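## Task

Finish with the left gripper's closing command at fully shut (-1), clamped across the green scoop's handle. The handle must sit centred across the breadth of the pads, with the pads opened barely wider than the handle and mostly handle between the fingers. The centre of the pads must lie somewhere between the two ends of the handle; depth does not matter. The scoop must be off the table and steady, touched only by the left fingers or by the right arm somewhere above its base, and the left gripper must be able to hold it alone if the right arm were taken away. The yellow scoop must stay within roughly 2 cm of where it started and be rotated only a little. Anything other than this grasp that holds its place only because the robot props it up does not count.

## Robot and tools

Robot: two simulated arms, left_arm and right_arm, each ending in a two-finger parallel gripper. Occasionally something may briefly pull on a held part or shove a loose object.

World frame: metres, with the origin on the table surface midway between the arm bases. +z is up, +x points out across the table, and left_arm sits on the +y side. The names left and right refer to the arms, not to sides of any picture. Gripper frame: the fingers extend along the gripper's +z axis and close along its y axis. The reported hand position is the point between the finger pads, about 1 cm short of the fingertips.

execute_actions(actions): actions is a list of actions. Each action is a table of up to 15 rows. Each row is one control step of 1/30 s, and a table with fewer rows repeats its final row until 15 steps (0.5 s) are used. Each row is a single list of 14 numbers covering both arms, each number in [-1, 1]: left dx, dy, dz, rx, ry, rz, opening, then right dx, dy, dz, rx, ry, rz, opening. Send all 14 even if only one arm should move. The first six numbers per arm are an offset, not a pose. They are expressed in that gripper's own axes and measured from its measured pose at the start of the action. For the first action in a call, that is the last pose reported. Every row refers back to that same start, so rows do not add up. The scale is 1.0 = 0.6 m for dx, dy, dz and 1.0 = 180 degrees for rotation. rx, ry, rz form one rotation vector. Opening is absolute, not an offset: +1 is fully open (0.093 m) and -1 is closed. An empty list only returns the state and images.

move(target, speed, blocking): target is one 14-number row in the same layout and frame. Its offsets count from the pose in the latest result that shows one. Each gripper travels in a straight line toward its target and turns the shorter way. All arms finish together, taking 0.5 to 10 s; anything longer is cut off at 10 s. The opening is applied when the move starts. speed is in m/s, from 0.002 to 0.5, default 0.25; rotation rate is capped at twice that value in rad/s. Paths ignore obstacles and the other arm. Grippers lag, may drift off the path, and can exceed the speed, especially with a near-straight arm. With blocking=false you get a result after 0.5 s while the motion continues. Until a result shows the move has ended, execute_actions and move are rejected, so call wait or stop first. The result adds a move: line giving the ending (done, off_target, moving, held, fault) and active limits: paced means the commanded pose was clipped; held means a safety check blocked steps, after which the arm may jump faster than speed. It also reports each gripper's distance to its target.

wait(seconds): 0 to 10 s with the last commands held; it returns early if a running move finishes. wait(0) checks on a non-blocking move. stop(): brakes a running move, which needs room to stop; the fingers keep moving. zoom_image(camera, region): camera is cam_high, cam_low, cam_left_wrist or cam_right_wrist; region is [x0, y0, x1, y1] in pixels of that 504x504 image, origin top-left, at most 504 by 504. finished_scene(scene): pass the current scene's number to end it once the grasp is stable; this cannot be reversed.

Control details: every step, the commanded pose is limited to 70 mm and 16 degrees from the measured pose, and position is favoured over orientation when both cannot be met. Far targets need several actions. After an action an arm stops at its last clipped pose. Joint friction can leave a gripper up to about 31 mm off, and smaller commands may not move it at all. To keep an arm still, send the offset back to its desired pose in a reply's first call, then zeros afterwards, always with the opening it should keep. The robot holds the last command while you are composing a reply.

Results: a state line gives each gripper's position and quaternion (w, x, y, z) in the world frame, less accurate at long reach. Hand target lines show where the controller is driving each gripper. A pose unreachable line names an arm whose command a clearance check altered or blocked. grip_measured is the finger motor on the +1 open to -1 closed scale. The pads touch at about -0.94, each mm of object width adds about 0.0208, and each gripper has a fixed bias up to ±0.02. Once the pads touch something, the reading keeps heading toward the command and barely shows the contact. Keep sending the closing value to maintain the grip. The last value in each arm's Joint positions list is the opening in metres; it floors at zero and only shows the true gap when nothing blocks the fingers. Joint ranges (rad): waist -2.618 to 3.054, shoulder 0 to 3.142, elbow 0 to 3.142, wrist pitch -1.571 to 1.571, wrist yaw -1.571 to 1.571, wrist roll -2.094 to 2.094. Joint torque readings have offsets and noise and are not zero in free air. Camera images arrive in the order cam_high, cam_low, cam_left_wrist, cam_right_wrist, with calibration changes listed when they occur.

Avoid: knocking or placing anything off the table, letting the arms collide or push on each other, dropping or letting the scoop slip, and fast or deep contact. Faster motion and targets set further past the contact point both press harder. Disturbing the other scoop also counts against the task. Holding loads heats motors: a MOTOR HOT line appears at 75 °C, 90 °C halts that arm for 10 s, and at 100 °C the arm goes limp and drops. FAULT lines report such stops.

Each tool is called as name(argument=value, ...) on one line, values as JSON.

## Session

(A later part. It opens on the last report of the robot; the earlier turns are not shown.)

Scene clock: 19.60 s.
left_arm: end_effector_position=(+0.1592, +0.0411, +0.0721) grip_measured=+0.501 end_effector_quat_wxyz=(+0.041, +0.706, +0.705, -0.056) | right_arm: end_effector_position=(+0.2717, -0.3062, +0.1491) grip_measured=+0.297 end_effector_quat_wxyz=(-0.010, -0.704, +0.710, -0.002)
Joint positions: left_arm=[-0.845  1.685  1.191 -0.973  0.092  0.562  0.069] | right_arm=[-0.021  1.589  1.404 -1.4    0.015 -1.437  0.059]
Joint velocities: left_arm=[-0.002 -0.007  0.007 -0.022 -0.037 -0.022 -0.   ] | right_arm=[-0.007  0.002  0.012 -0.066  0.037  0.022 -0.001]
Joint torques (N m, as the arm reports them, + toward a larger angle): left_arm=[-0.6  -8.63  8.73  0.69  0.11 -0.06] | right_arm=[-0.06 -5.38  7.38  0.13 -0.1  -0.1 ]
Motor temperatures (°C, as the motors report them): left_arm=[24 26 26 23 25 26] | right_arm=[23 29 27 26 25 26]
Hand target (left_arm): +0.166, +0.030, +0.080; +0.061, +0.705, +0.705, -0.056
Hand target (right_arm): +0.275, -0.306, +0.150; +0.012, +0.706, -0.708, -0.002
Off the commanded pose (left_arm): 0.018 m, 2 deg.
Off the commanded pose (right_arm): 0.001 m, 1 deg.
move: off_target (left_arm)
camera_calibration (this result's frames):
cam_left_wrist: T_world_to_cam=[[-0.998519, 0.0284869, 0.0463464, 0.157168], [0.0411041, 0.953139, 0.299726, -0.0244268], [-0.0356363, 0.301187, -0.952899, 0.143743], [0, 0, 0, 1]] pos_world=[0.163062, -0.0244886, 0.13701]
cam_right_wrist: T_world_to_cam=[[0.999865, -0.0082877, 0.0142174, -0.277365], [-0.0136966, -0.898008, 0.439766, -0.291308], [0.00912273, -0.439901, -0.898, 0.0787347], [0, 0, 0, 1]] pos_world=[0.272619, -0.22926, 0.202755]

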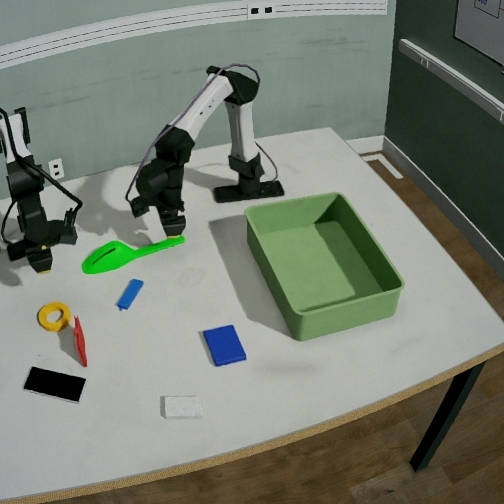

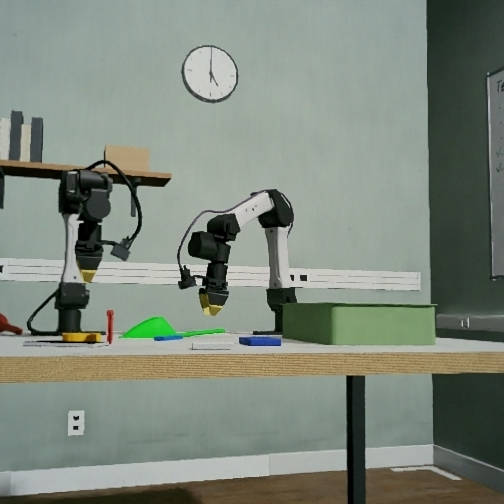

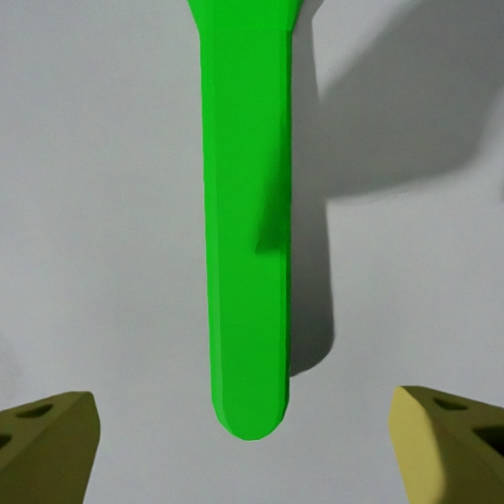

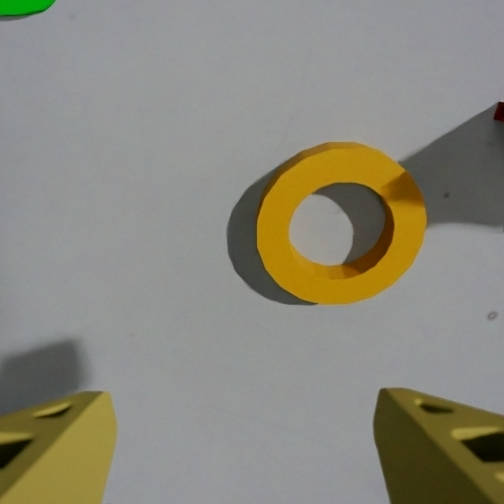

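move(target=[-0.022,-0.002,0.107,0,0,0,0.5,0,0,0,0,0,0,0.3], speed=0.1)

Scene clock: 21.17 s.
left_arm: end_effector_position=(+0.1613, +0.0157, +0.0189) grip_measured=+0.501 end_effector_quat_wxyz=(+0.048, +0.706, +0.704, -0.059) | right_arm: end_effector_position=(+0.2715, -0.3062, +0.1491) grip_measured=+0.297 end_effector_quat_wxyz=(-0.010, -0.705, +0.710, -0.002)
Joint positions: left_arm=[-0.88   1.824  1.131 -0.755  0.091  0.525  0.069] | right_arm=[-0.021  1.589  1.404 -1.4    0.015 -1.44   0.059]
Joint velocities: left_arm=[0.012 0.002 0.002 0.007 0.007 0.007 0.001] | right_arm=[ 0.002 -0.007 -0.012 -0.022 -0.007  0.037 -0.   ]
Joint torques (N m, as the arm reports them, + toward a larger angle): left_arm=[-0.88 -9.42  4.6   0.75  0.14 -0.09] | right_arm=[ 0.19 -6.8   5.55  0.31 -0.06  0.  ]
Motor temperatures (°C, as the motors report them): left_arm=[24 26 26 23 25 26] | right_arm=[23 29 27 26 25 26]
Hand target (left_arm): +0.157, +0.019, +0.011; +0.041, +0.706, +0.705, -0.056
Hand target (right_arm): +0.272, -0.306, +0.149; +0.010, +0.704, -0.710, +0.002
Off the commanded pose (left_arm): 0.010 m, 1 deg.
Off the commanded pose (right_arm): 0.000 m, 0 deg.
move: done
camera_calibration (this result's frames):
cam_left_wrist: T_world_to_cam=[[-0.99879, 0.0282466, 0.0402573, 0.162581], [0.0385926, 0.957569, 0.285609, 0.0162091], [-0.0304816, 0.286817, -0.9575, 0.100292], [0, 0, 0, 1]] pos_world=[0.164816, -0.0488792, 0.0848554]
cam_right_wrist: T_world_to_cam=[[0.999892, -0.00599869, 0.0134225, -0.27637], [-0.0112918, -0.898007, 0.439836, -0.291996], [0.00941502, -0.43994, -0.897978, 0.0786342], [0, 0, 0, 1]] pos_world=[0.272303, -0.229278, 0.202751]

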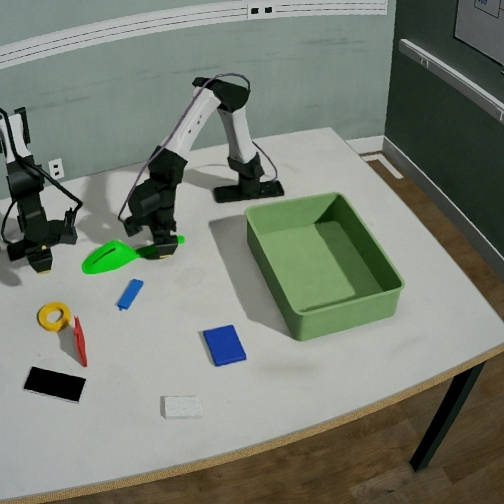

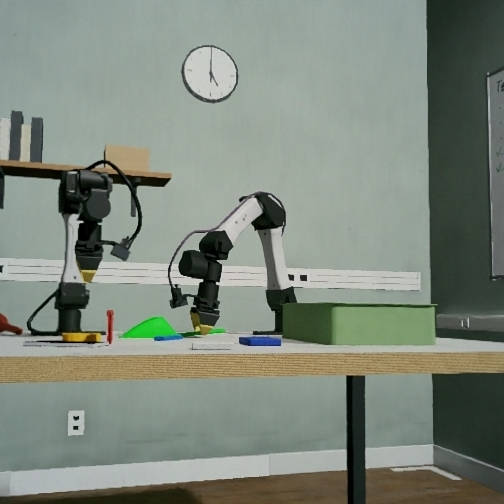

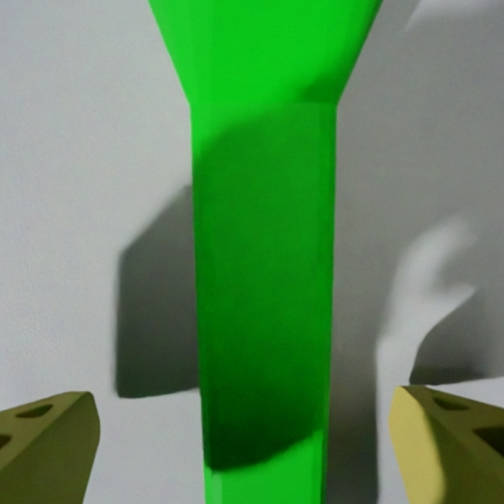

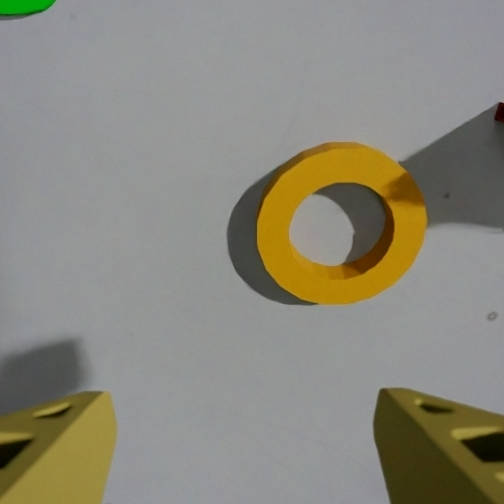

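move(target=[0.008,-0.013,0.022,0,0,0,0.5,0,0,0,0,0,0,0.3], speed=0.05)

move(target=[0,0,0,0,0,0,-1,0,0,0,0,0,0,0.3])

Scene clock: 22.10 s.
left_arm: end_effector_position=(+0.1591, +0.0163, +0.0124) grip_measured=+0.501 end_effector_quat_wxyz=(+0.052, +0.704, +0.706, -0.059) | right_arm: end_effector_position=(+0.2715, -0.3062, +0.1491) grip_measured=+0.297 end_effector_quat_wxyz=(-0.010, -0.705, +0.710, -0.002)
Joint positions: left_arm=[-0.886  1.824  1.101 -0.717  0.087  0.514  0.069] | right_arm=[-0.021  1.589  1.404 -1.4    0.015 -1.44   0.059]
Joint velocities: left_arm=[-0.002 -0.012  0.002 -0.051 -0.037  0.051 -0.   ] | right_arm=[ 0.002  0.002  0.002  0.051  0.037 -0.051 -0.002]
Joint torques (N m, as the arm reports them, + toward a larger angle): left_arm=[-1.06 -9.87  4.07  0.88  0.17 -0.03] | right_arm=[ 0.21 -6.76  5.6   0.27 -0.06 -0.02]
Motor temperatures (°C, as the motors report them): left_arm=[24 26 26 23 25 26] | right_arm=[23 29 28 26 25 26]
Hand target (left_arm): +0.153, +0.019, +0.005; +0.048, +0.706, +0.705, -0.059
Hand target (right_arm): +0.271, -0.306, +0.149; +0.010, +0.705, -0.710, +0.002
Off the commanded pose (left_arm): 0.009 m, 1 deg.
Off the commanded pose (right_arm): 0.000 m, 0 deg.
move: done
camera_calibration (this result's frames):
cam_left_wrist: T_world_to_cam=[[-0.999114, 0.0235613, 0.0348675, 0.160807], [0.0324237, 0.959179, 0.280935, 0.0186589], [-0.026825, 0.281817, -0.959093, 0.0932742], [0, 0, 0, 1]] pos_world=[0.162562, -0.0479723, 0.0786098]
cam_right_wrist: T_world_to_cam=[[0.999892, -0.00599869, 0.0134225, -0.27637], [-0.0112918, -0.898007, 0.439836, -0.291996], [0.00941502, -0.43994, -0.897978, 0.0786342], [0, 0, 0, 1]] pos_world=[0.272303, -0.229278, 0.202751]

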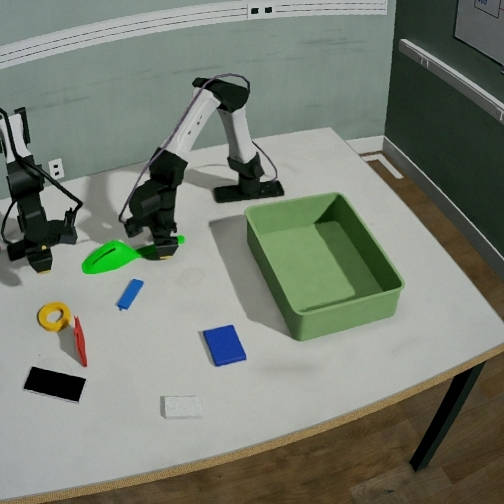

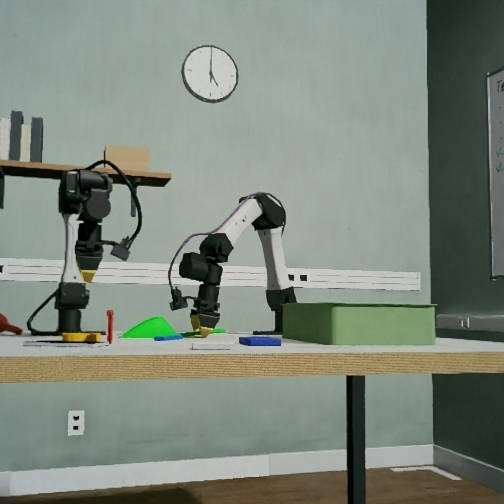

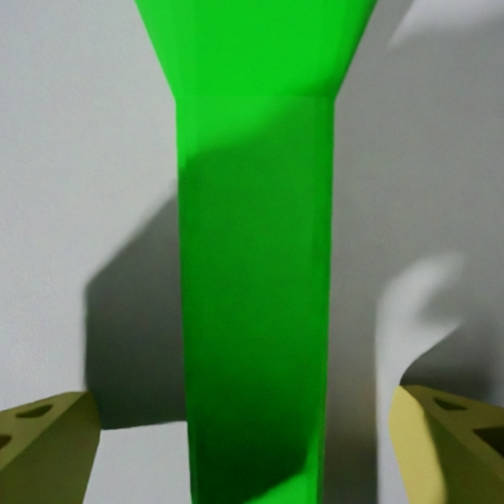

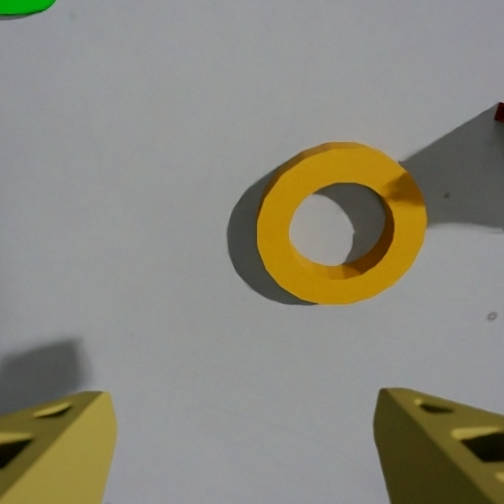

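Scene clock: 22.60 s.
left_arm: end_effector_position=(+0.1596, +0.0162, +0.0124) grip_measured=-0.519 end_effector_quat_wxyz=(+0.053, +0.704, +0.706, -0.058) | right_arm: end_effector_position=(+0.2715, -0.3062, +0.1491) grip_measured=+0.297 end_effector_quat_wxyz=(-0.010, -0.705, +0.710, -0.002)
Joint positions: left_arm=[-0.886  1.824  1.101 -0.715  0.084  0.514  0.02 ] | right_arm=[-0.021  1.589  1.404 -1.4    0.015 -1.44   0.059]
Joint velocities: left_arm=[-0.012 -0.002 -0.012 -0.022 -0.007 -0.007 -0.001] | right_arm=[-0.007 -0.007  0.002  0.051 -0.081 -0.081  0.001]
Joint torques (N m, as the arm reports them, + toward a larger angle): left_arm=[ -0.14 -10.19   5.98   0.59   0.19   0.  ] | right_arm=[ 0.15 -6.83  5.52  0.3  -0.04 -0.02]
Motor temperatures (°C, as the motors report them): left_arm=[24 26 26 23 25 26] | right_arm=[23 29 28 26 25 26]
Hand target (left_arm): +0.159, +0.016, +0.012; +0.052, +0.704, +0.706, -0.059
Hand target (right_arm): +0.271, -0.306, +0.149; +0.010, +0.705, -0.710, +0.002
Off the commanded pose (left_arm): 0.001 m, 0 deg.
Off the commanded pose (right_arm): 0.000 m, 0 deg.
move: done
camera_calibration (this result's frames):
cam_left_wrist: T_world_to_cam=[[-0.999224, 0.0232098, 0.0318147, 0.161443], [0.0312278, 0.95919, 0.281032, 0.0189205], [-0.0239936, 0.281807, -0.959171, 0.0928762], [0, 0, 0, 1]] pos_world=[0.162955, -0.0480686, 0.0786306]
cam_right_wrist: T_world_to_cam=[[0.999892, -0.00599869, 0.0134225, -0.27637], [-0.0112918, -0.898007, 0.439836, -0.291996], [0.00941502, -0.43994, -0.897978, 0.0786342], [0, 0, 0, 1]] pos_world=[0.272303, -0.229278, 0.202751]

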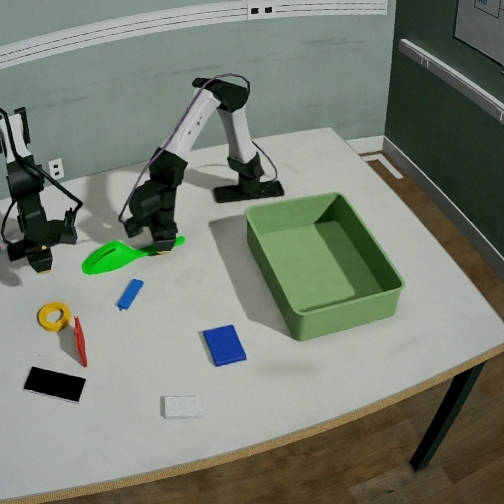

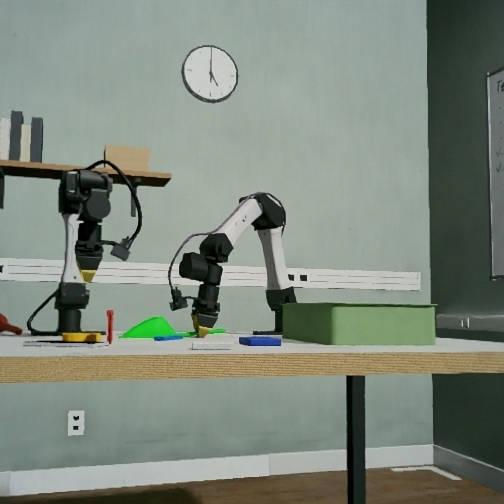

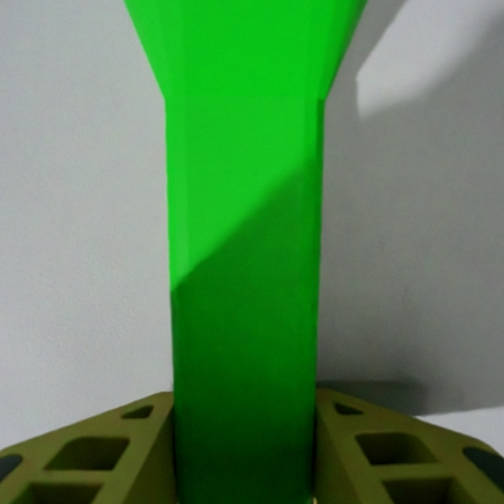

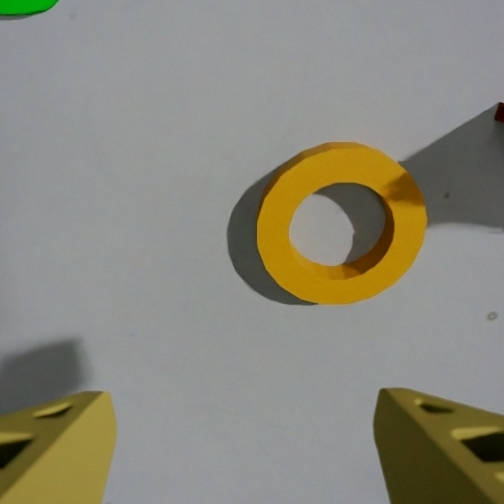

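move(target=[0,0,-0.2,0,0,0,-1,0,0,0,0,0,0,0.3], speed=0.2)

Scene clock: 24.10 s.
left_arm: end_effector_position=(+0.1548, +0.0404, +0.1193) grip_measured=-0.519 end_effector_quat_wxyz=(+0.036, +0.705, +0.707, -0.052) | right_arm: end_effector_position=(+0.2715, -0.3062, +0.1491) grip_measured=+0.297 end_effector_quat_wxyz=(-0.010, -0.705, +0.710, -0.002)
Joint positions: left_arm=[-0.862  1.659  1.354 -1.17   0.084  0.541  0.02 ] | right_arm=[-0.021  1.589  1.404 -1.4    0.015 -1.44   0.059]
Joint velocities: left_arm=[ 0.002  0.007 -0.002 -0.037 -0.066 -0.037 -0.001] | right_arm=[ 0.022 -0.007 -0.012  0.007 -0.022  0.066 -0.001]
Joint torques (N m, as the arm reports them, + toward a larger angle): left_arm=[  0.64 -10.     8.39   0.51   0.21   0.05] | right_arm=[ 0.19 -6.75  5.51  0.3  -0.06 -0.02]
Motor temperatures (°C, as the motors report them): left_arm=[24 27 26 23 25 26] | right_arm=[23 29 28 26 25 26]
Hand target (left_arm): +0.160, +0.036, +0.130; +0.053, +0.704, +0.706, -0.058
Hand target (right_arm): +0.271, -0.306, +0.149; +0.010, +0.705, -0.710, +0.002
Off the commanded pose (left_arm): 0.014 m, 2 deg.
Off the commanded pose (right_arm): 0.000 m, 0 deg.
move: off_target (left_arm)
camera_calibration (this result's frames):
cam_left_wrist: T_world_to_cam=[[-0.998567, 0.02357, 0.0480545, 0.150589], [0.0373876, 0.949632, 0.31113, -0.0383582], [-0.0383008, 0.31248, -0.949152, 0.188316], [0, 0, 0, 1]] pos_world=[0.15902, -0.0259681, 0.183438]
cam_right_wrist: T_world_to_cam=[[0.999892, -0.00599869, 0.0134225, -0.27637], [-0.0112918, -0.898007, 0.439836, -0.291996], [0.00941502, -0.43994, -0.897978, 0.0786342], [0, 0, 0, 1]] pos_world=[0.272303, -0.229278, 0.202751]

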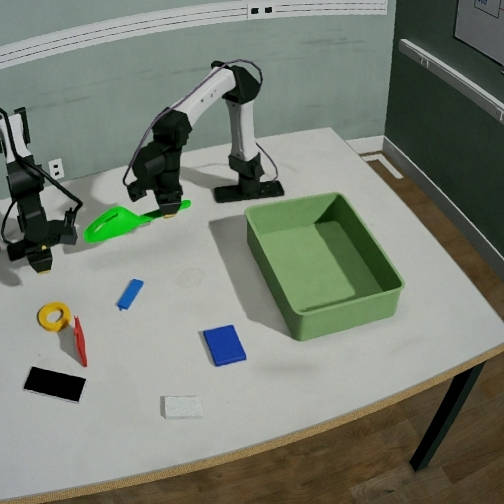

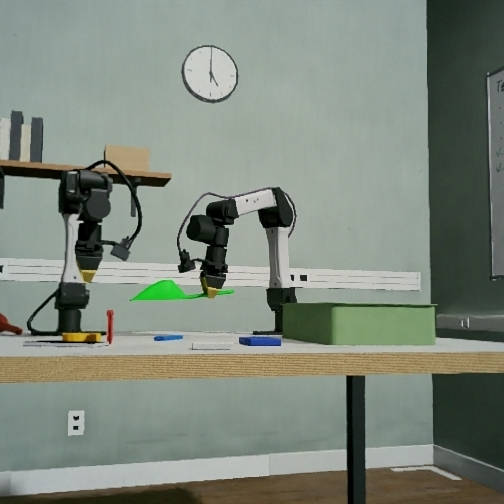

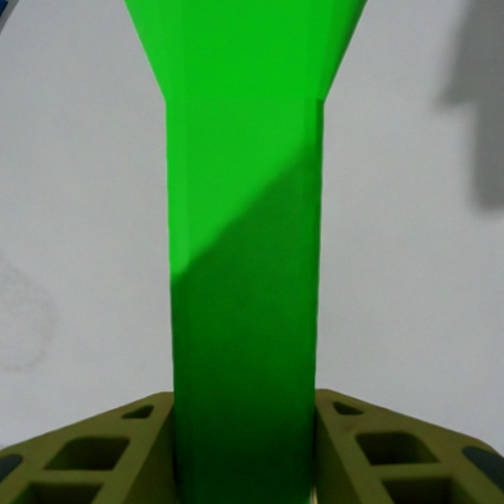

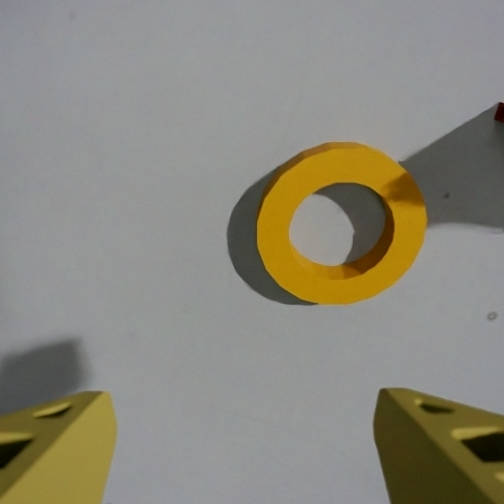

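finished_scene(scene=2)

The scene is finished: the task was done.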